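# Move the box marked A into the tote by the door

## Task

Find the box whose top shows the letter A and get it into the tote near the door, lying fully inside with no part over the rim. No other object may go in the tote. All other boxes must stay on their desks, and nothing extra may end up on the floor. The robot must not tip over or be left leaning. The result only counts if the box stays there on its own once the robot lets go.

## Robot and tools

Robot: a Hello Robot Stretch 4 with one arm. It has an omni-wheel base, a lift that slides up a mast, a telescoping arm that reaches forward, a wrist with yaw, pitch and roll, and a two-finger gripper. It stands about 1.6 m tall, and the base rim is within 0.23 m of the base origin. Four cameras ride on it: head_camera, head_left_camera, head_right_camera (the head cameras) and wrist_camera (on the gripper).

Frames: the base frame has its origin on the floor under the base centre, with x forward, y left and z up. hand_pose is given in this frame. It marks the point midway between the fingers, 0.015 m back from the tips, and its printed value may be slightly off. With all wrist joints at 0, the hand axes line up with the base axes. The odometry frame is the base frame as it was at the scene's start. base_odometry counts wheel turns only, so wheel slip shows up as travel. Heading runs from -3.142 to 3.142 and is positive to the left.

execute_actions(actions, cameras): actions is a list holding one action, or empty to just read the state and images. An action may contain "base", "joints", or both, plus an optional "pace" and "contact_limits". Alternatively it contains only "end_of_arm". All motions in one action start together.
- base: pick exactly one key. Each value is an offset from where the base last reported itself, not a position to go to. translate_m drives straight, forward positive, from -2 to 2 m. strafe_m slides sideways, left positive, from -2 to 2 m. rotate_rad turns in place, counter-clockwise positive, from -3.2 to 3.2 rad.
- joints: a dictionary keyed by joint name. Each value is an absolute target.
  lift_m: 0 to 1.2 m.
  arm_m: 0 to 0.55 m of extension.
  wrist_yaw_rad: -1.134 to 4.276. 0 points forward, positive turns left, 3.14 is folded back, and above 3.4 the arm may block it.
  wrist_pitch_rad: -1.117 to 4.259. 0 is level and 1.57 points down.
  wrist_roll_rad: -1.117 to 4.259. At 0 the fingers are level; positive rolls clockwise as seen from behind the gripper.
  gripper_m: 0 to 0.08 m, the gap between the fingers.
  A target past a joint's range is clipped and still run, and the result says so. An unknown key or any other bad value rejects the whole call.
- pace: "slow", "default", "fast" or "max". The base's top speed is 0.1, 0.3, 0.4 or 0.6 m/s and its turn rate is 1, 2, 3 or 4 rad/s, in that order. When the lift is above 0.2 m these are reduced further.
- contact_limits: only {"arm_m": value}, from 0 (gentlest) to 0.75 (firmest). The default is 0.5.
- end_of_arm: "enable_torque" switches back on any wrist or gripper motor that has shut off.
cameras: a list of camera names, or "all". Omitted or null means all cameras; an empty list means none.
A single action runs for at most 15 s. A joint or base left out of an action may keep pushing toward its earlier target. If a result reports a stop, the rest of the calls in that reply are skipped.

wait(seconds): 0 to 10 s. Commands nothing new and returns the state and images.
zoom_image(camera, region): region is [x0,y0,x1,y1] in pixels of that camera's latest image, at most 504x504, measured from the top-left corner.
read_manual(section): returns only licence text.
finished_scene(scene): closes the scene given by its number, and cannot be undone. Call it only once the box is resting in the tote on its own.

Result lines:
- joint_positions gives the current joint values.
- base_status and joint_status report how each motion ended:
  done: reached the target.
  off_target: stopped short and may still be pushing.
  contact_stop_at_<key>: blocked by something; that part goes slack.
  limit_stop_at_<name>: stopped by a built-in limit. own_body means a self-collision guard, most likely with the gripper tilted up and rolled. tilt means the lean passed 6 degrees, which leaves the wheels, lift and arm slack.
  time_out.
  torque_fault: a wrist or gripper motor shut off; send enable_torque.
- on_its_own lists what the robot did without a command. "held at" there names the target being held, not the actual position.
- lidar_m: 12 distances for 30-degree sectors, starting straight ahead and going counter-clockwise (4th is left, 7th behind, 10th right). "-" means nothing seen or closer than 0.25 m. The lidar sees tabletops but misses glass and thin legs.
- wrist_depth_mm: a 7x7 grid of depths, 100 to 2000 mm, read from the top-left.
- turned_by_wheels vs turned_by_imu: a gap above about 0.1 rad points to a collision or slip.
- base_tilt: degrees, with forward and right positive.
- motor_effort: percent of each motor's maximum, with the peak during the last action in brackets.

Gripping: command a gap smaller than the object. A gripper status of off_target afterwards usually means something is held between the fingers. If the gripper effort stays more than about 50 points from zero, the motor shuts off and the object can fall.

Suggested order: start an empty call to look around, then unfold by sending lift_m 0.4 together with wrist_yaw_rad 0. Find the box marked A and the tote by the door, zooming in where needed. Drive up to the box's desk and line the arm up with the box. Open the gripper, lower it or extend toward the box gently with a low contact limit, then close. Pull the arm in before driving. Go to the tote, place the box well inside its rim, open the gripper, and back away.

Avoid: turning or driving with a load over 1 kg while arm_m is above 0.2, especially at fast paces. Avoid hard pushes, pressing the gripper into surfaces (which causes wrist faults), knocking other boxes off the desks, dropping anything onto the floor, and driving onto low objects. Fewer and quicker moves are better.

Each tool is called after "Emit:" by a JSON object that holds its "fn" and its "kwargs", one argument or row to a line.

## Session

Emit:
{"fn": "execute_actions", "kwargs": {
  "actions": []
}}

Scene clock: 0.00 s.
base_odometry: x=+0.000 y=+0.000 heading=+0.000 (m, m, rad; odometry frame)
turned_by_wheels: +0.000 (rad since the last result)
turned_by_imu: +0.000 (rad since the last result)
base_tilt: forward=+0.4 right=-0.6 (deg)
lidar_m: 1.07 0.99 0.98 1.07 1.33 1.31 0.88 0.68 0.67 0.77 1.65 1.60
base_status: not commanded
joint_positions: lift_m=+0.296 arm_m=+0.002 wrist_yaw_rad=+3.081 wrist_pitch_rad=+0.009 wrist_roll_rad=-0.007 gripper_m=+0.040
joint_status: not commanded
motor_effort: lift_m=+19 arm_m=-1 wrist_yaw_rad=+0 wrist_pitch_rad=-7 wrist_roll_rad=+2 gripper_m=+0 wheel_0=-1 wheel_1=+0 wheel_2=+0 (%)
hand_pose: x=-0.0341 y=+0.1001 z=+0.4726 quat_wxyz=(+0.030, -0.005, -0.003, +1.000) (m; base frame)
wrist_depth_mm: 137 140 1229 1661 - 1863 1756 / 107 139 1205 1661 - 1921 1708 / 109 139 1182 1537 - 1863 1397 / 126 145 1160 1618 - 1921 1756 / 750 917 1182 1576 - 1921 1756 / 750 891 1060 1499 145 1708 1661 / 741 - - 1308 - - 1205
pictures: head_camera, head_left_camera, head_right_camera, wrist_camera
Images, in order (width x height): head_camera 420x560, head_left_camera 420x672, head_right_camera 420x672, wrist_camera 616x392.

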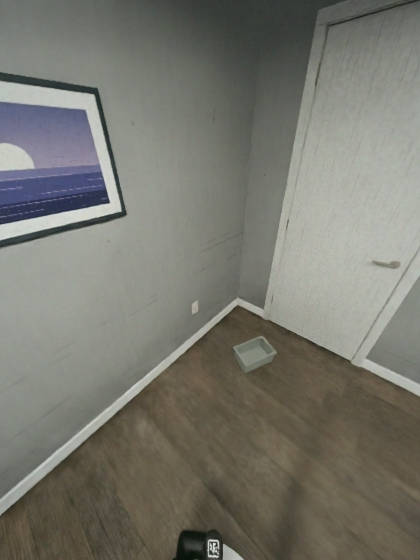

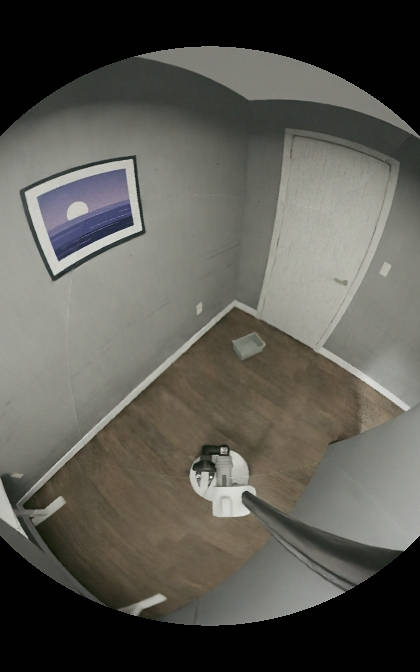

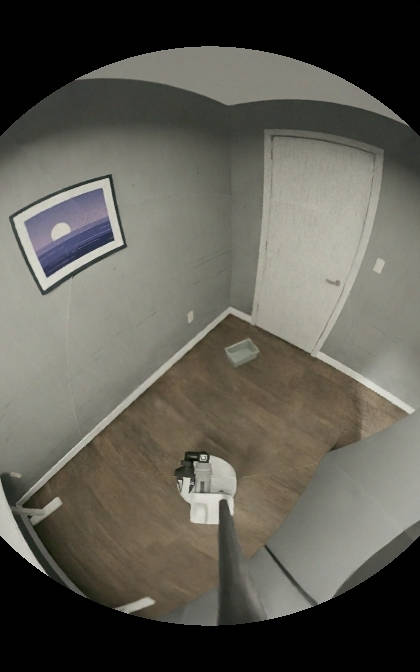

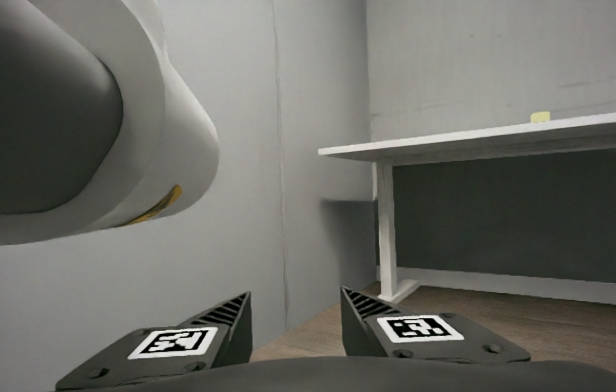

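Emit:
{"fn": "execute_actions", "kwargs": {
  "actions": [
    {"base":{"rotate_rad":2.45},"joints":{"lift_m":0.9,"wrist_yaw_rad":0,"gripper_m":0.08},"pace":"fast"}
  ]
}}

Scene clock: 8.20 s.
base_odometry: x=+0.000 y=+0.000 heading=+2.450 (m, m, rad; odometry frame)
turned_by_wheels: +2.450 (rad since the last result)
turned_by_imu: +2.441 (rad since the last result)
base_tilt: forward=+0.4 right=-0.5 (deg)
lidar_m: 1.26 1.03 0.71 0.68 0.72 0.99 1.64 1.11 1.02 0.99 1.02 1.32
base_status: done
joint_positions: lift_m=+0.900 arm_m=+0.002 wrist_yaw_rad=+0.000 wrist_pitch_rad=+0.009 wrist_roll_rad=-0.007 gripper_m=+0.080
joint_status: all done
motor_effort: lift_m=+22(24) arm_m=-1(1) wrist_yaw_rad=-1(7) wrist_pitch_rad=-8(7) wrist_roll_rad=+2(2) gripper_m=+2(2) wheel_0=+1(9) wheel_1=+2(5) wheel_2=+2(8) (%)
hand_pose: x=+0.3856 y=-0.0873 z=+1.0760 quat_wxyz=(+1.000, -0.004, +0.005, +0.000) (m; base frame)
wrist_depth_mm: 1281 1808 1808 1863 1863 1708 1205 / 1281 1863 1808 1808 1921 1708 1229 / 1281 1863 1863 1863 1863 1756 1229 / 1255 1808 1863 1863 1921 1708 1229 / 1255 1808 1863 1863 1863 1708 1229 / 1255 1397 1366 1308 1118 1255 1182 / 1078 106 1060 1499 154 - -
pictures: head_camera, head_left_camera, head_right_camera, wrist_camera
camera_calibration (this result's frames):
wrist_camera: T_world_to_cam=[[-0.0364048, -0.999115, -0.0210543, -0.0562948], [0.00705649, 0.0208108, -0.999759, 1.13303], [0.999312, -0.0365446, 0.00629264, -0.244216], [0, 0, 0, 1]] pos_world=[0.234004, -0.088749, 1.13311]
Images, in order (width x height): head_camera 420x560, head_left_camera 420x672, head_right_camera 420x672, wrist_camera 616x392.

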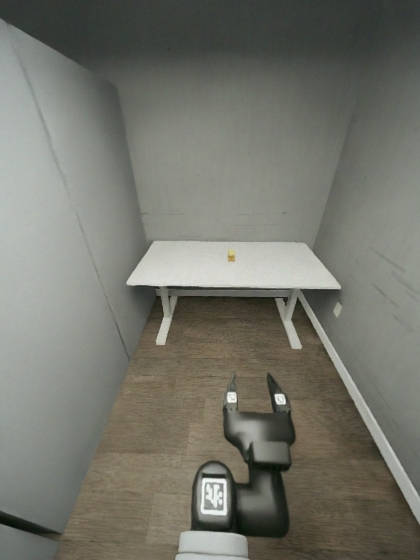

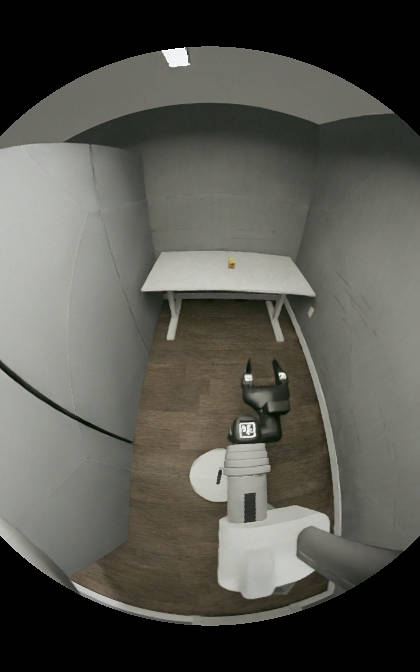

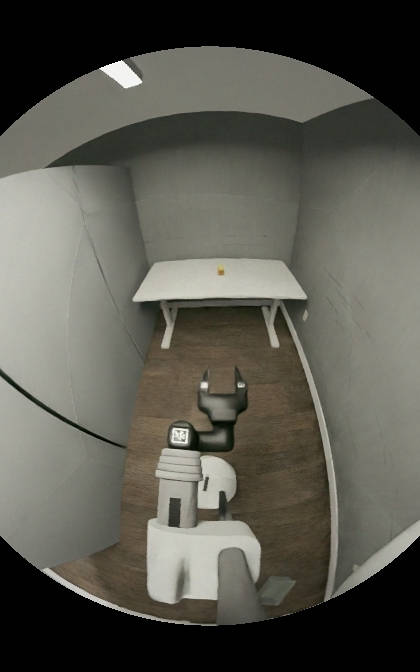

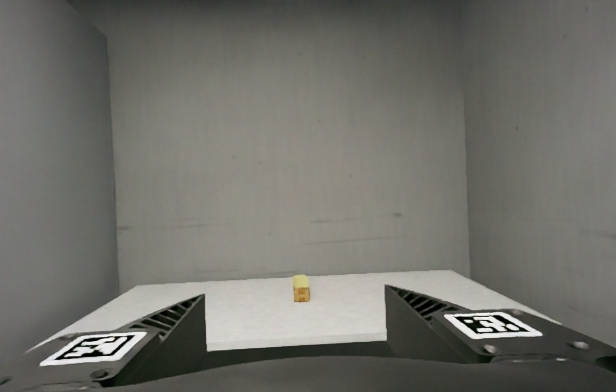

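Emit:
{"fn": "zoom_image", "kwargs": {
  "camera": "head_camera",
  "region": [215,240,250,270]
}}

Region (215, 240, 250, 270) of head_camera's 420x560 image, scaled by 14.400, with more detail than that image has; it fills the top 432 rows of this view, and the rest is white.

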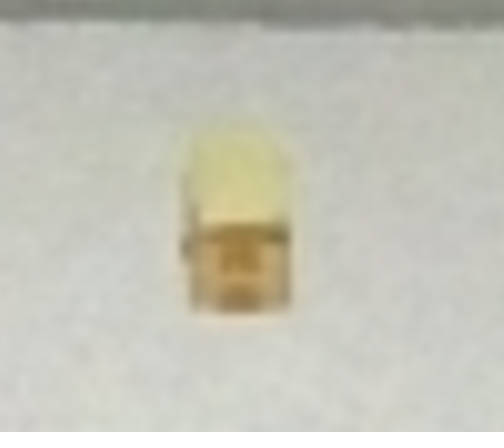

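Unclear; approach.

Emit:
{"fn": "execute_actions", "kwargs": {
  "actions": [
    {"base":{"translate_m":0.85},"joints":{"wrist_pitch_rad":0.5},"pace":"max"}
  ],
  "cameras": ["head_camera","wrist_camera"]
}}

Emit:
{"fn": "zoom_image", "kwargs": {
  "camera": "head_camera",
  "region": [200,290,280,360]
}}

Scene clock: 18.97 s.
base_odometry: x=-0.655 y=+0.542 heading=+2.450 (m, m, rad; odometry frame)
turned_by_wheels: +0.000 (rad since the last result)
turned_by_imu: -0.002 (rad since the last result)
base_tilt: forward=+0.4 right=-0.5 (deg)
lidar_m: 0.43 0.45 0.65 0.70 0.72 0.99 1.93 1.43 1.04 0.98 0.65 0.47
base_status: done
joint_positions: lift_m=+0.900 arm_m=+0.002 wrist_yaw_rad=+0.000 wrist_pitch_rad=+0.502 wrist_roll_rad=-0.007 gripper_m=+0.080
joint_status: all done
motor_effort: lift_m=+21(22) arm_m=-1(1) wrist_yaw_rad=+0(0) wrist_pitch_rad=-7(6) wrist_roll_rad=+3(2) gripper_m=+2(2) wheel_0=+0(5) wheel_1=-1(7) wheel_2=+1(9) (%)
hand_pose: x=+0.3593 y=-0.0874 z=+0.9756 quat_wxyz=(+0.969, -0.003, +0.248, +0.001) (m; base frame)
wrist_depth_mm: 878 891 904 917 917 931 946 / 931 946 960 976 991 1008 1042 / 976 991 1025 1008 1060 1042 1060 / 788 798 798 741 798 778 759 / 621 627 615 615 609 609 615 / 512 517 508 504 469 504 504 / 452 106 442 449 153 - -
pictures: head_camera, wrist_camera
camera_calibration (this result's frames):
wrist_camera: T_world_to_cam=[[-0.0423439, -0.999102, -0.00114812, -0.0767265], [-0.466812, 0.0208004, -0.884112, 1.09032], [0.883342, -0.0369008, -0.467274, 0.286348], [0, 0, 0, 1]] pos_world=[0.252785, -0.0887704, 1.09768]
Images, in order (width x height): head_camera 420x560, wrist_camera 616x392.

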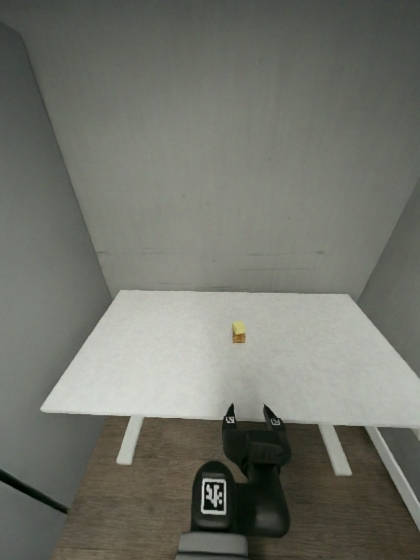

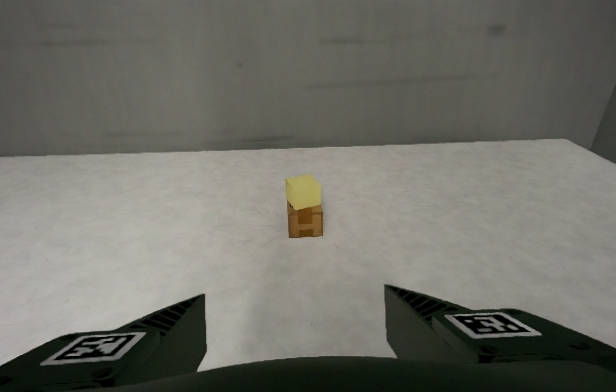

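Region (200, 290, 280, 360) of head_camera's 420x560 image, scaled by 6.300, with more detail than that image has; it fills the top 441 rows of this view, and the rest is white.

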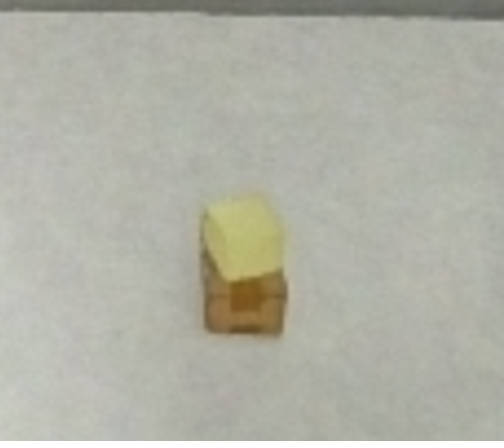

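Emit:
{"fn": "execute_actions", "kwargs": {
  "actions": [
    {"base":{"strafe_m":-0.025},"joints":{"lift_m":0.74,"arm_m":0.34},"pace":"fast"}
  ],
  "cameras": ["head_camera","wrist_camera"]
}}

Scene clock: 30.93 s.
base_odometry: x=-0.639 y=+0.561 heading=+2.450 (m, m, rad; odometry frame)
turned_by_wheels: +0.000 (rad since the last result)
turned_by_imu: +0.001 (rad since the last result)
base_tilt: forward=+0.4 right=-0.5 (deg)
lidar_m: 0.43 0.47 0.63 0.73 0.75 1.04 1.90 1.37 1.00 0.95 0.63 0.46
base_status: done
joint_positions: lift_m=+0.740 arm_m=+0.339 wrist_yaw_rad=+0.000 wrist_pitch_rad=+0.502 wrist_roll_rad=-0.007 gripper_m=+0.080
joint_status: all done
motor_effort: lift_m=+17(20) arm_m=+5(5) wrist_yaw_rad=+1(0) wrist_pitch_rad=-7(8) wrist_roll_rad=+2(2) gripper_m=+2(2) wheel_0=-1(9) wheel_1=+1(6) wheel_2=+0(0) (%)
hand_pose: x=+0.6964 y=-0.0874 z=+0.8160 quat_wxyz=(+0.969, -0.003, +0.249, +0.001) (m; base frame)
wrist_depth_mm: 574 585 591 597 609 621 634 / 615 621 634 647 661 668 683 / 627 621 615 615 609 603 591 / 452 445 445 277 442 436 433 / 357 349 349 257 347 347 345 / 293 290 279 268 268 286 290 / 257 106 253 256 154 - -
pictures: head_camera, wrist_camera
camera_calibration (this result's frames):
wrist_camera: T_world_to_cam=[[-0.0421197, -0.999112, -0.00114474, -0.062755], [-0.466889, 0.0206956, -0.884074, 1.10657], [0.883312, -0.0367025, -0.467346, -0.0858816], [0, 0, 0, 1]] pos_world=[0.589861, -0.0887524, 0.938079]
Images, in order (width x height): head_camera 420x560, wrist_camera 616x392.

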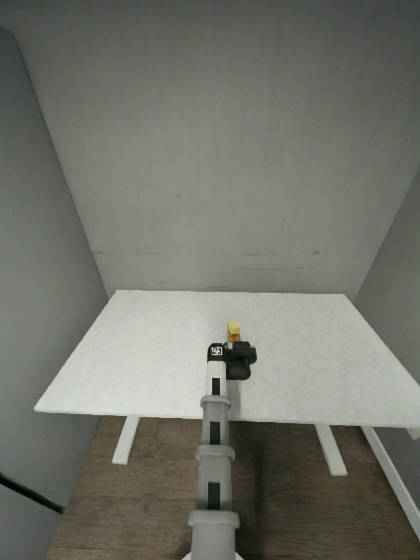

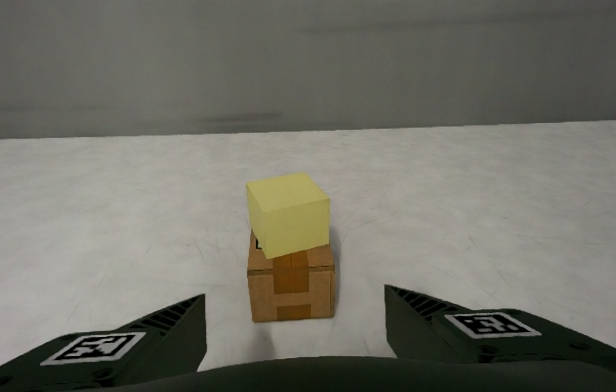

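Emit:
{"fn": "execute_actions", "kwargs": {
  "actions": [
    {"joints":{"lift_m":0.728,"arm_m":0.46}}
  ],
  "cameras": ["wrist_camera"]
}}

Emit:
{"fn": "execute_actions", "kwargs": {
  "actions": [
    {"joints":{"gripper_m":0.03}}
  ],
  "cameras": ["wrist_camera"]
}}

Emit:
{"fn": "execute_actions", "kwargs": {
  "actions": [
    {"joints":{"lift_m":0.76}}
  ],
  "cameras": []
}}

Emit:
{"fn": "execute_actions", "kwargs": {
  "actions": [
    {"joints":{"arm_m":0.3,"wrist_yaw_rad":-0.7}}
  ],
  "cameras": ["wrist_camera","head_camera"]
}}

Emit:
{"fn": "zoom_image", "kwargs": {
  "camera": "head_camera",
  "region": [200,310,290,380]
}}

Scene clock: 46.33 s.
base_odometry: x=-0.639 y=+0.561 heading=+2.450 (m, m, rad; odometry frame)
turned_by_wheels: +0.000 (rad since the last result)
turned_by_imu: +0.000 (rad since the last result)
base_tilt: forward=+0.4 right=-0.6 (deg)
lidar_m: 0.41 0.46 0.66 0.73 0.75 1.01 1.92 1.38 0.99 0.96 0.62 0.45
base_status: not commanded
joint_positions: lift_m=+0.728 arm_m=+0.459 wrist_yaw_rad=+0.000 wrist_pitch_rad=+0.502 wrist_roll_rad=-0.007 gripper_m=+0.080
joint_status: all done
motor_effort: lift_m=+16(17) arm_m=+6(5) wrist_yaw_rad=-1(1) wrist_pitch_rad=-7(7) wrist_roll_rad=+2(2) gripper_m=+2(2) wheel_0=-1(1) wheel_1=+2(2) wheel_2=+0(0) (%)
hand_pose: x=+0.8164 y=-0.0874 z=+0.8040 quat_wxyz=(+0.969, -0.003, +0.249, +0.001) (m; base frame)
wrist_depth_mm: 466 473 484 492 504 508 521 / 500 504 512 525 539 544 554 / 530 530 544 554 554 564 585 / 427 424 421 418 418 413 413 / 334 332 329 329 327 327 325 / 276 273 158 153 253 270 270 / 243 106 146 141 152 - -
pictures: wrist_camera
camera_calibration (this result's frames):
wrist_camera: T_world_to_cam=[[-0.0422392, -0.999107, -0.0011448, -0.0576391], [-0.466888, 0.0207516, -0.884073, 1.15201], [0.883307, -0.036808, -0.467347, -0.197465], [0, 0, 0, 1]] pos_world=[0.709849, -0.088762, 0.926114]
Images, in order (width x height): wrist_camera 616x392.

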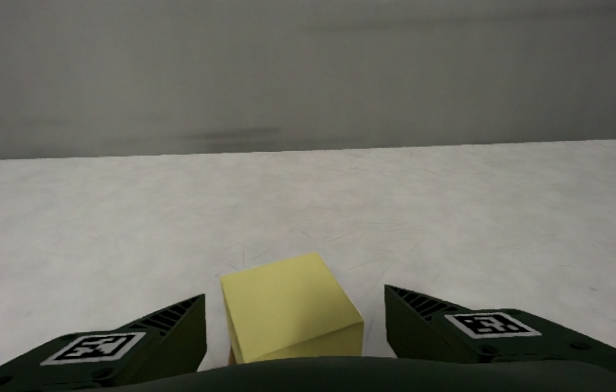

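Scene clock: 47.43 s.
base_odometry: x=-0.639 y=+0.561 heading=+2.450 (m, m, rad; odometry frame)
turned_by_wheels: +0.000 (rad since the last result)
turned_by_imu: +0.000 (rad since the last result)
base_tilt: forward=+0.4 right=-0.6 (deg)
lidar_m: 0.42 0.46 0.63 0.72 0.76 1.01 1.93 1.36 1.01 0.95 0.64 0.45
base_status: not commanded
joint_positions: lift_m=+0.728 arm_m=+0.459 wrist_yaw_rad=+0.000 wrist_pitch_rad=+0.502 wrist_roll_rad=-0.007 gripper_m=+0.047
joint_status: gripper_m off_target (ended at +0.047, target +0.030)
on_its_own: gripper_m is held at +0.041, not at your +0.030, by its contact guard: the fingers met something
motor_effort: lift_m=+16(16) arm_m=+5(5) wrist_yaw_rad=-1(1) wrist_pitch_rad=-6(7) wrist_roll_rad=+2(2) gripper_m=-37(37) wheel_0=-2(1) wheel_1=+2(2) wheel_2=+0(0) (%)
hand_pose: x=+0.8164 y=-0.0874 z=+0.8040 quat_wxyz=(+0.969, -0.003, +0.249, +0.001) (m; base frame)
wrist_depth_mm: 473 473 484 492 504 512 517 / 500 508 517 530 530 549 554 / 521 539 544 554 564 574 591 / 424 424 421 418 415 415 413 / 334 330 330 327 329 325 327 / 276 273 153 153 148 270 271 / 241 - 138 148 - - -
pictures: wrist_camera
camera_calibration (this result's frames):
wrist_camera: T_world_to_cam=[[-0.0422817, -0.999105, -0.001138, -0.0576185], [-0.466915, 0.0207666, -0.884058, 1.15202], [0.883291, -0.0368481, -0.467375, -0.19743], [0, 0, 0, 1]] pos_world=[0.709846, -0.0887653, 0.926111]
Images, in order (width x height): wrist_camera 616x392.

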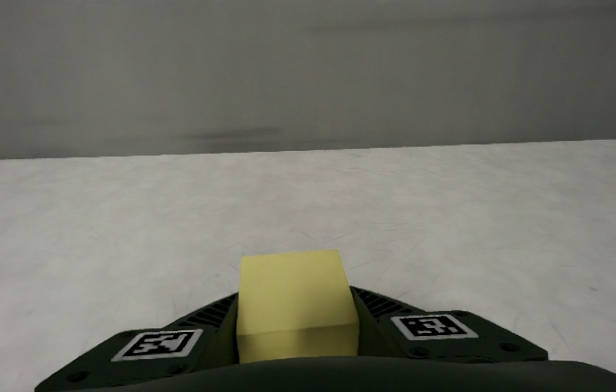

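Scene clock: 48.37 s.
base_odometry: x=-0.639 y=+0.561 heading=+2.450 (m, m, rad; odometry frame)
turned_by_wheels: +0.000 (rad since the last result)
turned_by_imu: +0.000 (rad since the last result)
base_tilt: forward=+0.5 right=-0.5 (deg)
lidar_m: 0.43 0.45 0.65 0.73 0.75 1.06 1.92 1.38 1.00 0.96 0.64 0.46
base_status: not commanded
joint_positions: lift_m=+0.760 arm_m=+0.459 wrist_yaw_rad=+0.000 wrist_pitch_rad=+0.503 wrist_roll_rad=-0.007 gripper_m=+0.047
joint_status: all done
on_its_own: gripper_m is held at +0.041, not at your +0.030, by its contact guard: the fingers met something
motor_effort: lift_m=+22(23) arm_m=+5(5) wrist_yaw_rad=-1(2) wrist_pitch_rad=-9(8) wrist_roll_rad=+2(2) gripper_m=-36(37) wheel_0=-1(1) wheel_1=+1(1) wheel_2=+0(0) (%)
hand_pose: x=+0.8163 y=-0.0874 z=+0.8355 quat_wxyz=(+0.969, -0.003, +0.249, +0.001) (m; base frame)
wrist_depth_mm: 469 477 488 492 500 512 517 / 504 508 512 525 535 544 554 / 535 549 554 564 574 585 597 / 492 492 488 484 480 480 477 / 384 382 379 379 377 377 377 / 319 314 153 152 148 310 312 / 278 - 138 148 - - -
pictures: none
No camera images: the call's "cameras" was empty. Leave "cameras" out to get every camera's image.

Scene clock: 49.90 s.
base_odometry: x=-0.639 y=+0.561 heading=+2.450 (m, m, rad; odometry frame)
turned_by_wheels: +0.000 (rad since the last result)
turned_by_imu: +0.000 (rad since the last result)
base_tilt: forward=+0.4 right=-0.5 (deg)
lidar_m: 0.44 0.44 0.63 0.72 0.77 1.04 1.94 1.38 1.00 0.95 0.63 0.46
base_status: not commanded
joint_positions: lift_m=+0.760 arm_m=+0.301 wrist_yaw_rad=-0.700 wrist_pitch_rad=+0.503 wrist_roll_rad=-0.007 gripper_m=+0.047
joint_status: all done
on_its_own: gripper_m is held at +0.041, not at your +0.030, by its contact guard: the fingers met something
motor_effort: lift_m=+22(22) arm_m=-5(7) wrist_yaw_rad=+1(8) wrist_pitch_rad=-8(8) wrist_roll_rad=+2(2) gripper_m=-36(37) wheel_0=-1(1) wheel_1=+2(2) wheel_2=+0(0) (%)
hand_pose: x=+0.5580 y=-0.1869 z=+0.8354 quat_wxyz=(+0.910, +0.082, +0.235, -0.331) (m; base frame)
wrist_depth_mm: 615 691 820 976 917 768 676 / 640 732 854 1008 946 820 707 / 627 683 683 661 668 661 707 / 496 492 484 480 484 477 484 / 389 384 384 379 382 379 379 / 298 317 153 152 148 314 315 / 279 - 138 148 - - -
pictures: head_camera, wrist_camera
camera_calibration (this result's frames):
wrist_camera: T_world_to_cam=[[-0.676175, -0.736741, -0.0011093, 0.234788], [-0.344106, 0.317148, -0.883746, 1.04779], [0.651444, -0.597185, -0.467965, 0.066937], [0, 0, 0, 1]] pos_world=[0.475703, -0.119354, 0.957567]
Images, in order (width x height): head_camera 420x560, wrist_camera 616x392.

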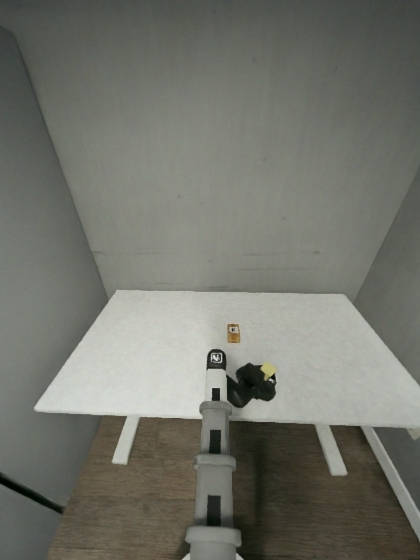

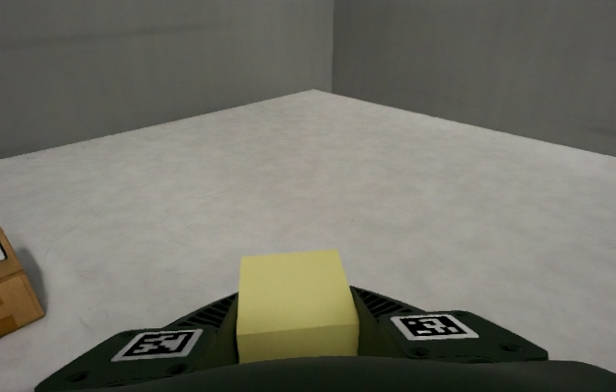

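Region (200, 310, 290, 380) of head_camera's 420x560 image, scaled by 5.600, with more detail than that image has.

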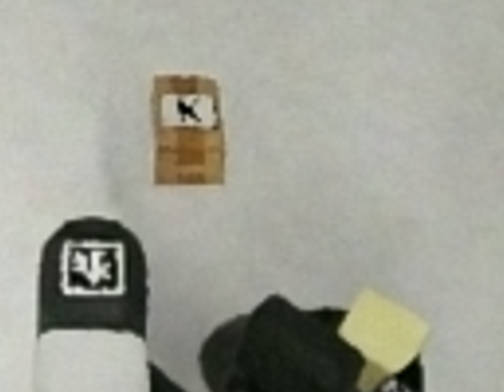

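Emit:
{"fn": "execute_actions", "kwargs": {
  "actions": [
    {"joints":{"lift_m":0.682}}
  ],
  "cameras": []
}}

Emit:
{"fn": "execute_actions", "kwargs": {
  "actions": [
    {"joints":{"gripper_m":0.08}}
  ],
  "cameras": ["wrist_camera"]
}}

Emit:
{"fn": "execute_actions", "kwargs": {
  "actions": [
    {"joints":{"lift_m":0.76},"pace":"fast"}
  ],
  "cameras": []
}}

Emit:
{"fn": "execute_actions", "kwargs": {
  "actions": [
    {"base":{"translate_m":-2.0},"joints":{"arm_m":0,"wrist_yaw_rad":1.57,"wrist_pitch_rad":0.3},"pace":"max"}
  ]
}}

Scene clock: 59.90 s.
base_odometry: x=-0.639 y=+0.561 heading=+2.450 (m, m, rad; odometry frame)
turned_by_wheels: +0.000 (rad since the last result)
turned_by_imu: +0.000 (rad since the last result)
base_tilt: forward=+0.4 right=-0.5 (deg)
lidar_m: 0.43 0.43 0.67 0.72 0.78 1.04 1.92 1.37 1.00 0.94 0.64 0.46
base_status: not commanded
joint_positions: lift_m=+0.682 arm_m=+0.301 wrist_yaw_rad=-0.700 wrist_pitch_rad=+0.503 wrist_roll_rad=-0.007 gripper_m=+0.047
joint_status: all done
on_its_own: gripper_m is held at +0.041, not at your +0.030, by its contact guard: the fingers met something
motor_effort: lift_m=+16(21) arm_m=-6(5) wrist_yaw_rad=+2(2) wrist_pitch_rad=-8(9) wrist_roll_rad=+2(2) gripper_m=-37(37) wheel_0=-2(1) wheel_1=+2(2) wheel_2=+0(0) (%)
hand_pose: x=+0.5580 y=-0.1869 z=+0.7579 quat_wxyz=(+0.910, +0.082, +0.235, -0.331) (m; base frame)
wrist_depth_mm: 609 691 820 991 917 778 676 / 621 691 723 707 707 750 691 / 455 449 449 449 442 442 436 / 327 329 325 325 325 322 319 / 258 256 256 255 254 254 253 / 213 211 152 152 148 209 210 / 186 - 138 148 - - -
pictures: none
No camera images: the call's "cameras" was empty. Leave "cameras" out to get every camera's image.

Scene clock: 60.93 s.
base_odometry: x=-0.639 y=+0.561 heading=+2.450 (m, m, rad; odometry frame)
turned_by_wheels: +0.000 (rad since the last result)
turned_by_imu: +0.000 (rad since the last result)
base_tilt: forward=+0.4 right=-0.5 (deg)
lidar_m: 0.44 0.47 0.64 0.73 0.76 1.06 1.91 1.38 0.99 0.94 0.63 0.46
base_status: not commanded
joint_positions: lift_m=+0.682 arm_m=+0.301 wrist_yaw_rad=-0.700 wrist_pitch_rad=+0.503 wrist_roll_rad=-0.007 gripper_m=+0.080
joint_status: all done
motor_effort: lift_m=+16(16) arm_m=-5(6) wrist_yaw_rad=+0(0) wrist_pitch_rad=-8(8) wrist_roll_rad=+2(2) gripper_m=+2(37) wheel_0=-2(1) wheel_1=+2(2) wheel_2=+0(0) (%)
hand_pose: x=+0.5580 y=-0.1869 z=+0.7580 quat_wxyz=(+0.910, +0.082, +0.235, -0.331) (m; base frame)
wrist_depth_mm: 609 691 809 976 917 778 683 / 621 683 723 723 715 750 683 / 455 452 449 449 445 442 439 / 329 327 327 325 324 320 322 / 259 258 256 255 254 254 254 / 213 212 197 159 196 211 213 / 187 106 146 145 151 - -
pictures: wrist_camera
camera_calibration (this result's frames):
wrist_camera: T_world_to_cam=[[-0.676175, -0.73674, -0.00112623, 0.234716], [-0.343849, 0.316934, -0.883924, 0.979313], [0.651579, -0.5973, -0.46763, 0.0303086], [0, 0, 0, 1]] pos_world=[0.475696, -0.119349, 0.880076]
Images, in order (width x height): wrist_camera 616x392.

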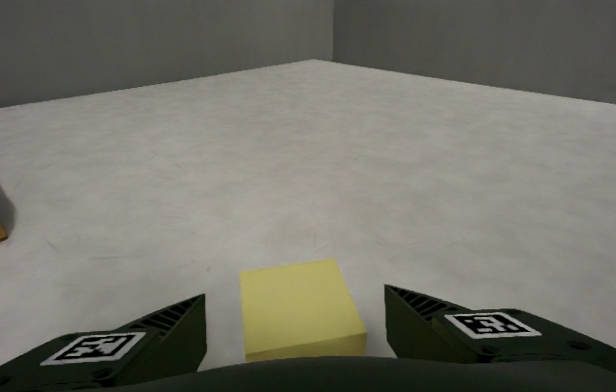

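Scene clock: 62.00 s.
base_odometry: x=-0.639 y=+0.561 heading=+2.450 (m, m, rad; odometry frame)
turned_by_wheels: +0.000 (rad since the last result)
turned_by_imu: +0.000 (rad since the last result)
base_tilt: forward=+0.5 right=-0.6 (deg)
lidar_m: 0.43 0.44 0.66 0.72 0.77 1.06 1.93 1.38 1.02 0.94 0.61 0.45
base_status: not commanded
joint_positions: lift_m=+0.760 arm_m=+0.301 wrist_yaw_rad=-0.700 wrist_pitch_rad=+0.502 wrist_roll_rad=-0.007 gripper_m=+0.080
joint_status: all done
motor_effort: lift_m=+21(23) arm_m=-5(5) wrist_yaw_rad=+0(0) wrist_pitch_rad=-7(7) wrist_roll_rad=+3(2) gripper_m=+2(2) wheel_0=-1(1) wheel_1=+2(2) wheel_2=+0(0) (%)
hand_pose: x=+0.5580 y=-0.1870 z=+0.8356 quat_wxyz=(+0.910, +0.082, +0.235, -0.331) (m; base frame)
wrist_depth_mm: 609 691 809 991 917 778 683 / 627 732 866 1008 946 809 707 / 634 683 676 676 668 661 699 / 496 492 488 488 488 484 480 / 384 387 384 384 382 384 379 / 300 317 315 315 294 314 314 / 281 106 277 282 154 - -
pictures: none
No camera images: the call's "cameras" was empty. Leave "cameras" out to get every camera's image.

Scene clock: 68.20 s.
base_odometry: x=+0.902 y=-0.714 heading=+2.450 (m, m, rad; odometry frame)
turned_by_wheels: +0.000 (rad since the last result)
turned_by_imu: +0.006 (rad since the last result)
base_tilt: forward=+0.4 right=-0.5 (deg)
lidar_m: 2.43 1.01 0.84 2.15 0.76 0.48 0.46 0.51 0.45 0.38 0.44 1.37
base_status: done
joint_positions: lift_m=+0.760 arm_m=+0.003 wrist_yaw_rad=+1.570 wrist_pitch_rad=+0.303 wrist_roll_rad=-0.007 gripper_m=+0.080
joint_status: all done
joint sent to its limit — the command would take arm_m past its lower limit, so that joint was sent only as far as its limit.
motor_effort: lift_m=+21(21) arm_m=-5(6) wrist_yaw_rad=+0(5) wrist_pitch_rad=-7(11) wrist_roll_rad=+2(2) gripper_m=+2(2) wheel_0=+0(5) wheel_1=+1(7) wheel_2=-1(10) (%)
hand_pose: x=+0.2613 y=+0.2029 z=+0.8747 quat_wxyz=(+0.699, -0.109, +0.104, +0.699) (m; base frame)
wrist_depth_mm: 1308 - - - 621 615 634 / 1281 1921 - - 654 647 661 / 1255 1983 - - 691 676 683 / 1229 1863 - - 707 715 715 / 1229 1983 - - 750 750 759 / 1229 1618 1756 1661 750 778 788 / 1078 106 1430 1397 154 - -
pictures: head_camera, head_left_camera, head_right_camera, wrist_camera
camera_calibration (this result's frames):
wrist_camera: T_world_to_cam=[[0.999065, -0.0421823, -0.00952245, -0.249851], [-0.0210545, -0.282143, -0.959141, 0.959876], [0.0377721, 0.958444, -0.282768, 0.194056], [0, 0, 0, 1]] pos_world=[0.262497, 0.0742919, 0.97315]
Images, in order (width x height): head_camera 420x560, head_left_camera 420x672, head_right_camera 420x672, wrist_camera 616x392.

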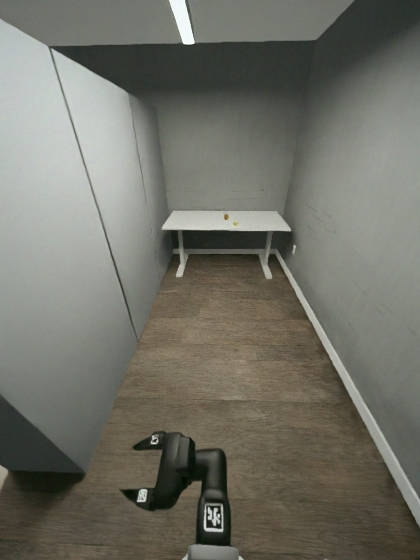

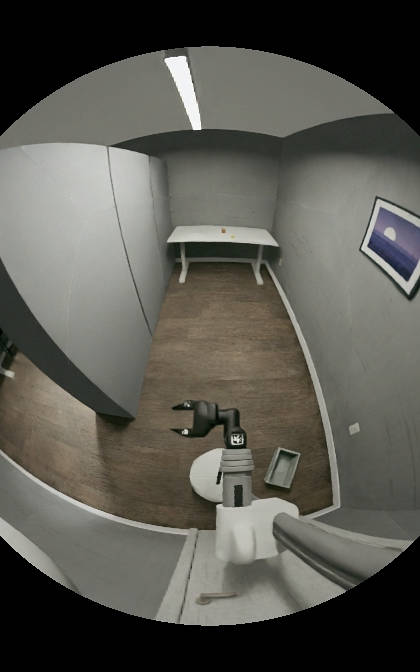

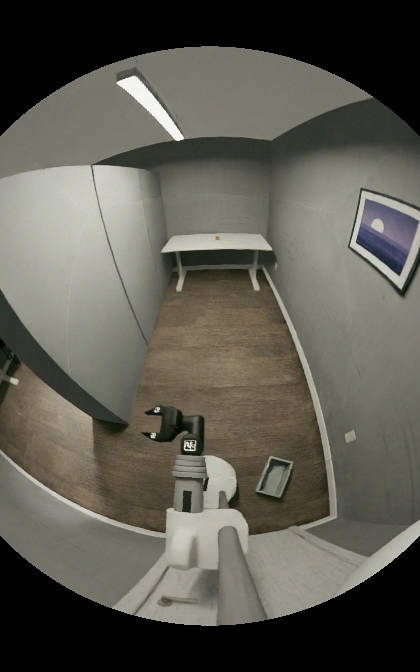

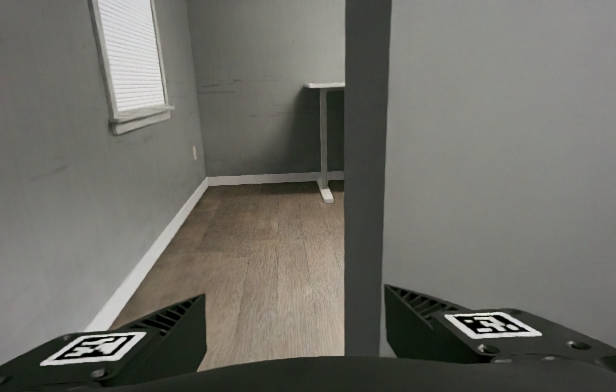

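Emit:
{"fn": "execute_actions", "kwargs": {
  "actions": [
    {"base":{"rotate_rad":1.56},"joints":{"wrist_yaw_rad":0},"pace":"max"}
  ],
  "cameras": []
}}

Emit:
{"fn": "execute_actions", "kwargs": {
  "actions": [
    {"base":{"translate_m":1.8},"joints":{"lift_m":1.1,"wrist_yaw_rad":-1.0},"pace":"max"}
  ]
}}

Scene clock: 74.57 s.
base_odometry: x=+0.902 y=-0.714 heading=-2.273 (m, m, rad; odometry frame)
turned_by_wheels: +1.560 (rad since the last result)
turned_by_imu: +1.554 (rad since the last result)
base_tilt: forward=+0.4 right=-0.6 (deg)
lidar_m: 2.13 0.73 0.50 0.44 0.49 0.71 1.01 1.02 1.36 2.44 1.05 0.86
base_status: done
joint_positions: lift_m=+0.760 arm_m=+0.003 wrist_yaw_rad=+0.000 wrist_pitch_rad=+0.303 wrist_roll_rad=-0.007 gripper_m=+0.080
joint_status: all done
motor_effort: lift_m=+21(21) arm_m=-5(5) wrist_yaw_rad=-3(10) wrist_pitch_rad=-7(7) wrist_roll_rad=+2(3) gripper_m=+2(2) wheel_0=+0(7) wheel_1=+0(4) wheel_2=+0(8) (%)
hand_pose: x=+0.3767 y=-0.0873 z=+0.8747 quat_wxyz=(+0.989, -0.004, +0.151, +0.001) (m; base frame)
wrist_depth_mm: 1008 1618 - - - 640 477 / 960 1537 - - - 654 496 / 960 1537 - - - 654 512 / 976 1499 - - - 668 535 / 976 1499 - - - 683 554 / 946 1281 1661 1661 991 609 580 / 820 106 1397 1430 153 - -
pictures: none
No camera images: the call's "cameras" was empty. Leave "cameras" out to get every camera's image.

Scene clock: 80.20 s.
base_odometry: x=-0.260 y=-2.088 heading=-2.273 (m, m, rad; odometry frame)
turned_by_wheels: +0.000 (rad since the last result)
turned_by_imu: -0.005 (rad since the last result)
base_tilt: forward=+0.3 right=-0.6 (deg)
lidar_m: 1.66 0.77 0.53 0.52 0.55 0.77 1.96 0.73 0.85 2.22 1.72 1.26
base_status: done
joint_positions: lift_m=+1.100 arm_m=+0.003 wrist_yaw_rad=-1.000 wrist_pitch_rad=+0.303 wrist_roll_rad=-0.007 gripper_m=+0.080
joint_status: all done
motor_effort: lift_m=+20(24) arm_m=-5(5) wrist_yaw_rad=+0(5) wrist_pitch_rad=-7(8) wrist_roll_rad=+2(2) gripper_m=+2(2) wheel_0=+0(8) wheel_1=-2(5) wheel_2=+0(12) (%)
hand_pose: x=+0.2097 y=-0.2181 z=+1.2147 quat_wxyz=(+0.868, +0.069, +0.134, -0.473) (m; base frame)
wrist_depth_mm: 1618 1921 - - - - - / 1618 - - - - - - / 1661 1983 - - - - - / 1281 1397 - - - - - / 1661 1983 - - - - - / 1756 1499 - - - - - / 1281 106 1863 1921 154 - -
pictures: head_camera, head_left_camera, head_right_camera, wrist_camera
camera_calibration (this result's frames):
wrist_camera: T_world_to_cam=[[-0.862988, -0.505135, -0.00952168, 0.0766863], [-0.134942, 0.248619, -0.959156, 1.30584], [0.48687, -0.826455, -0.282719, 0.212201], [0, 0, 0, 1]] pos_world=[0.139078, -0.110546, 1.31323]
Images, in order (width x height): head_camera 420x560, head_left_camera 420x672, head_right_camera 420x672, wrist_camera 616x392.

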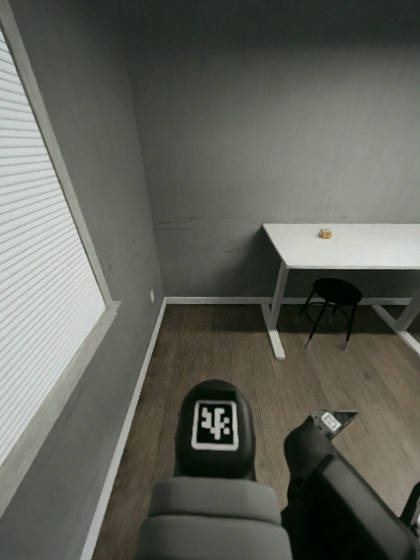

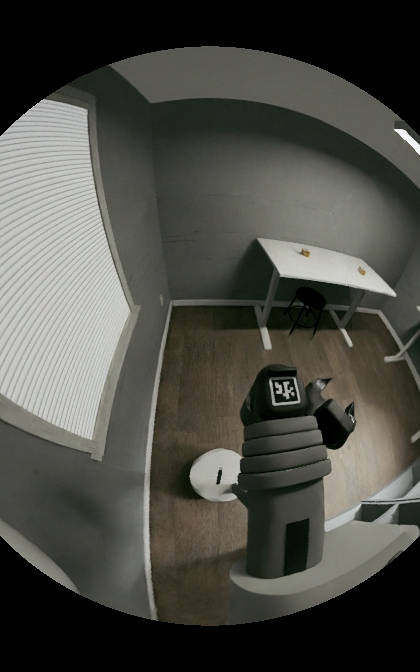

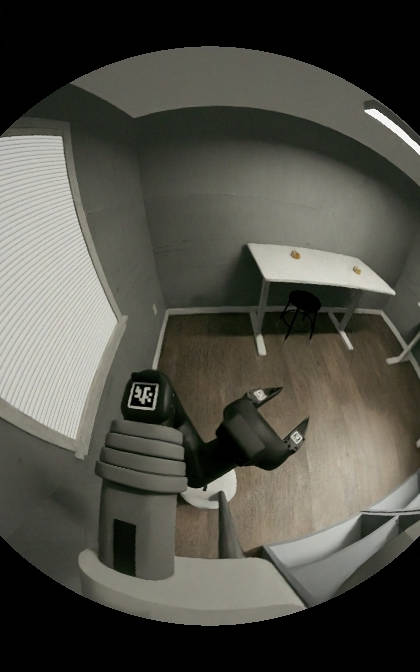

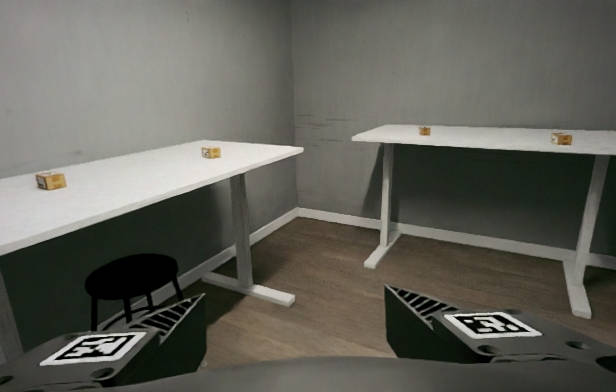

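Emit:
{"fn": "execute_actions", "kwargs": {
  "actions": [
    {"base":{"rotate_rad":-1.1},"joints":{"wrist_yaw_rad":0,"lift_m":1.0},"pace":"max"}
  ],
  "cameras": []
}}

Emit:
{"fn": "execute_actions", "kwargs": {
  "actions": [
    {"base":{"translate_m":1.3},"joints":{"wrist_yaw_rad":1.3,"lift_m":1.2,"wrist_pitch_rad":0.5},"pace":"max"}
  ]
}}

Scene clock: 86.37 s.
base_odometry: x=-0.260 y=-2.088 heading=+2.910 (m, m, rad; odometry frame)
turned_by_wheels: -1.100 (rad since the last result)
turned_by_imu: -1.095 (rad since the last result)
base_tilt: forward=+0.3 right=-0.5 (deg)
lidar_m: 1.81 1.25 1.32 0.81 0.55 0.50 0.57 0.71 1.65 0.72 0.82 1.88
base_status: done
joint_positions: lift_m=+1.000 arm_m=+0.003 wrist_yaw_rad=+0.000 wrist_pitch_rad=+0.303 wrist_roll_rad=-0.007 gripper_m=+0.080
joint_status: all done
motor_effort: lift_m=+18(17) arm_m=-4(4) wrist_yaw_rad=+1(7) wrist_pitch_rad=-8(8) wrist_roll_rad=+2(2) gripper_m=+2(2) wheel_0=+0(5) wheel_1=+1(8) wheel_2=+2(7) (%)
hand_pose: x=+0.3766 y=-0.0875 z=+1.1149 quat_wxyz=(+0.989, -0.003, +0.151, +0.000) (m; base frame)
wrist_depth_mm: 1863 - - - - - - / 1863 - - - - - - / 1808 1808 - - - - - / 1863 - - - - - - / 1808 - - - - - - / 1863 - - - 1921 - 1921 / 1336 106 1708 1756 154 - -
pictures: none
No camera images: the call's "cameras" was empty. Leave "cameras" out to get every camera's image.

Scene clock: 91.47 s.
base_odometry: x=-1.526 y=-1.791 heading=+2.910 (m, m, rad; odometry frame)
turned_by_wheels: +0.000 (rad since the last result)
turned_by_imu: -0.003 (rad since the last result)
base_tilt: forward=+0.5 right=-0.5 (deg)
lidar_m: 0.96 0.65 0.60 0.63 0.79 1.70 1.75 1.26 1.16 1.18 1.35 1.21
base_status: done
joint_positions: lift_m=+1.200 arm_m=+0.003 wrist_yaw_rad=+1.300 wrist_pitch_rad=+0.502 wrist_roll_rad=-0.007 gripper_m=+0.080
joint_status: all done
motor_effort: lift_m=+20(25) arm_m=-4(5) wrist_yaw_rad=-1(7) wrist_pitch_rad=-6(8) wrist_roll_rad=+2(2) gripper_m=+2(2) wheel_0=-1(4) wheel_1=+1(4) wheel_2=+1(11) (%)
hand_pose: x=+0.3077 y=+0.1562 z=+1.2757 quat_wxyz=(+0.771, -0.153, +0.196, +0.587) (m; base frame)
wrist_depth_mm: 1229 1205 1182 1118 1118 1098 1078 / 1308 1281 1229 1229 1182 1182 1098 / 1397 1281 1281 1255 1229 1205 1182 / 976 946 931 931 931 931 946 / 750 741 732 732 723 723 723 / 1808 654 627 654 597 603 597 / 1708 106 991 1618 153 - -
pictures: head_camera, head_left_camera, head_right_camera, wrist_camera
camera_calibration (this result's frames):
wrist_camera: T_world_to_cam=[[0.951254, -0.308405, -0.00115003, -0.248803], [-0.145074, -0.444174, -0.884117, 1.30012], [0.272155, 0.841187, -0.467264, 0.532082], [0, 0, 0, 1]] pos_world=[0.28048, 0.0531666, 1.39779]
Images, in order (width x height): head_camera 420x560, head_left_camera 420x672, head_right_camera 420x672, wrist_camera 616x392.

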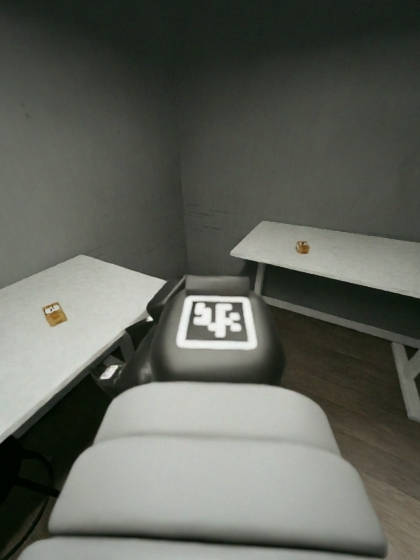

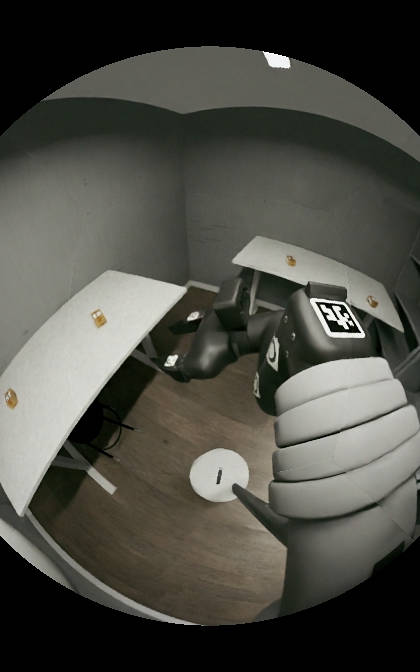

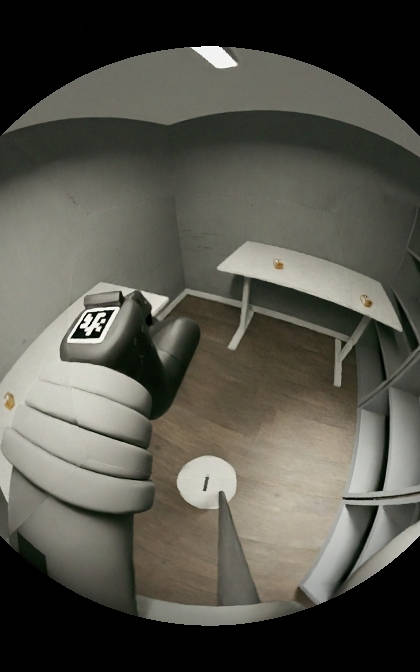

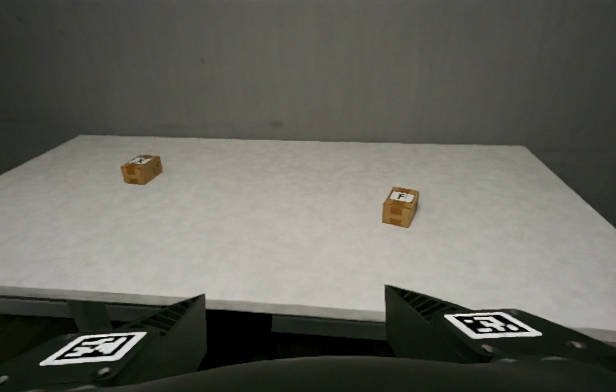

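Emit:
{"fn": "zoom_image", "kwargs": {
  "camera": "wrist_camera",
  "region": [110,140,180,195]
}}

Emit:
{"fn": "zoom_image", "kwargs": {
  "camera": "head_camera",
  "region": [285,232,320,260]
}}

Emit:
{"fn": "zoom_image", "kwargs": {
  "camera": "head_right_camera",
  "region": [350,285,385,315]
}}

Region (110, 140, 180, 195) of wrist_camera's 616x392 image, scaled by 7.200; it fills the top 396 rows of this view, and the rest is white.

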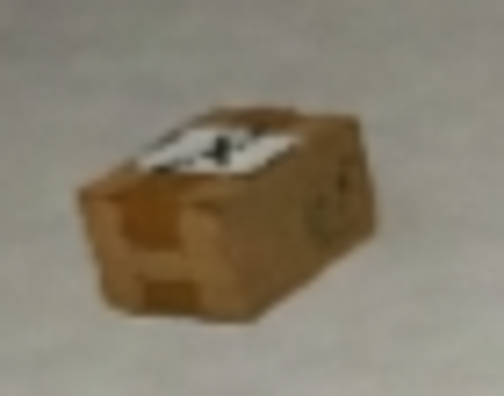

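Region (285, 232, 320, 260) of head_camera's 420x560 image, scaled by 14.400, with more detail than that image has; it fills the top 403 rows of this view, and the rest is white.

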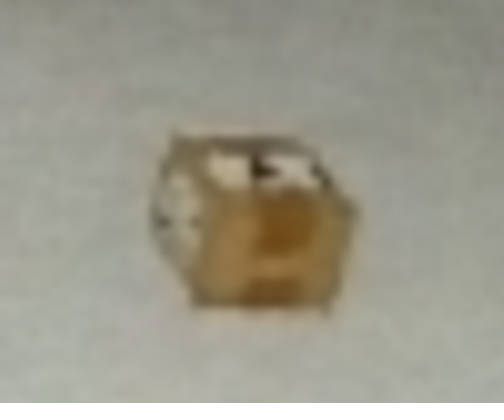

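Region (350, 285, 385, 315) of head_right_camera's 420x672 image, scaled by 14.400, with more detail than that image has; it fills the top 432 rows of this view, and the rest is white.

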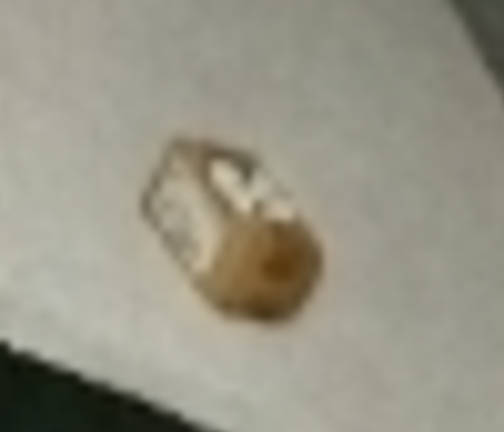

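Emit:
{"fn": "execute_actions", "kwargs": {
  "actions": [
    {"base":{"rotate_rad":1.1},"joints":{"wrist_yaw_rad":0.5,"lift_m":1.15,"arm_m":0.4},"pace":"max"}
  ],
  "cameras": ["head_camera","wrist_camera"]
}}

Scene clock: 102.73 s.
base_odometry: x=-1.526 y=-1.791 heading=-2.273 (m, m, rad; odometry frame)
turned_by_wheels: +1.100 (rad since the last result)
turned_by_imu: +1.095 (rad since the last result)
base_tilt: forward=+0.5 right=-0.5 (deg)
lidar_m: 0.58 0.60 0.87 1.70 1.77 1.26 1.18 1.21 1.29 1.23 0.89 0.64
base_status: done
joint_positions: lift_m=+1.150 arm_m=+0.399 wrist_yaw_rad=+0.500 wrist_pitch_rad=+0.502 wrist_roll_rad=-0.007 gripper_m=+0.080
joint_status: all done
motor_effort: lift_m=+17(19) arm_m=+5(6) wrist_yaw_rad=-2(8) wrist_pitch_rad=-6(8) wrist_roll_rad=+3(3) gripper_m=+2(2) wheel_0=-1(6) wheel_1=-1(8) wheel_2=-1(7) (%)
hand_pose: x=+0.7755 y=+0.0127 z=+1.2260 quat_wxyz=(+0.938, -0.065, +0.240, +0.241) (m; base frame)
wrist_depth_mm: 991 891 788 707 654 603 559 / 1078 976 842 768 699 640 591 / 1205 1042 917 831 750 683 627 / 1281 842 831 831 768 723 661 / 661 627 615 647 640 634 634 / 535 535 530 530 492 530 525 / 473 106 466 469 154 - -
pictures: head_camera, wrist_camera
camera_calibration (this result's frames):
wrist_camera: T_world_to_cam=[[0.442084, -0.896973, -0.00104197, -0.335894], [-0.419522, -0.20574, -0.884122, 1.47009], [0.792819, 0.391294, -0.467254, 0.104147], [0, 0, 0, 1]] pos_world=[0.682658, -0.039585, 1.34805]
Images, in order (width x height): head_camera 420x560, wrist_camera 616x392.

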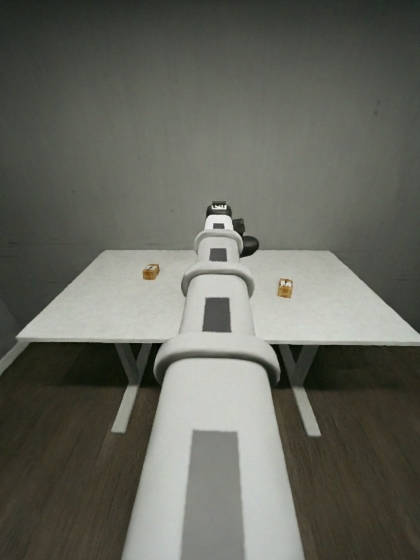

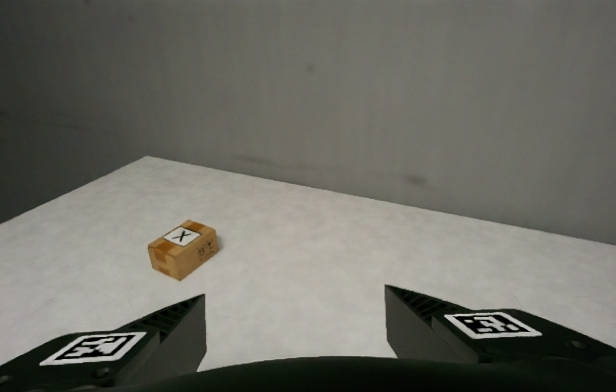

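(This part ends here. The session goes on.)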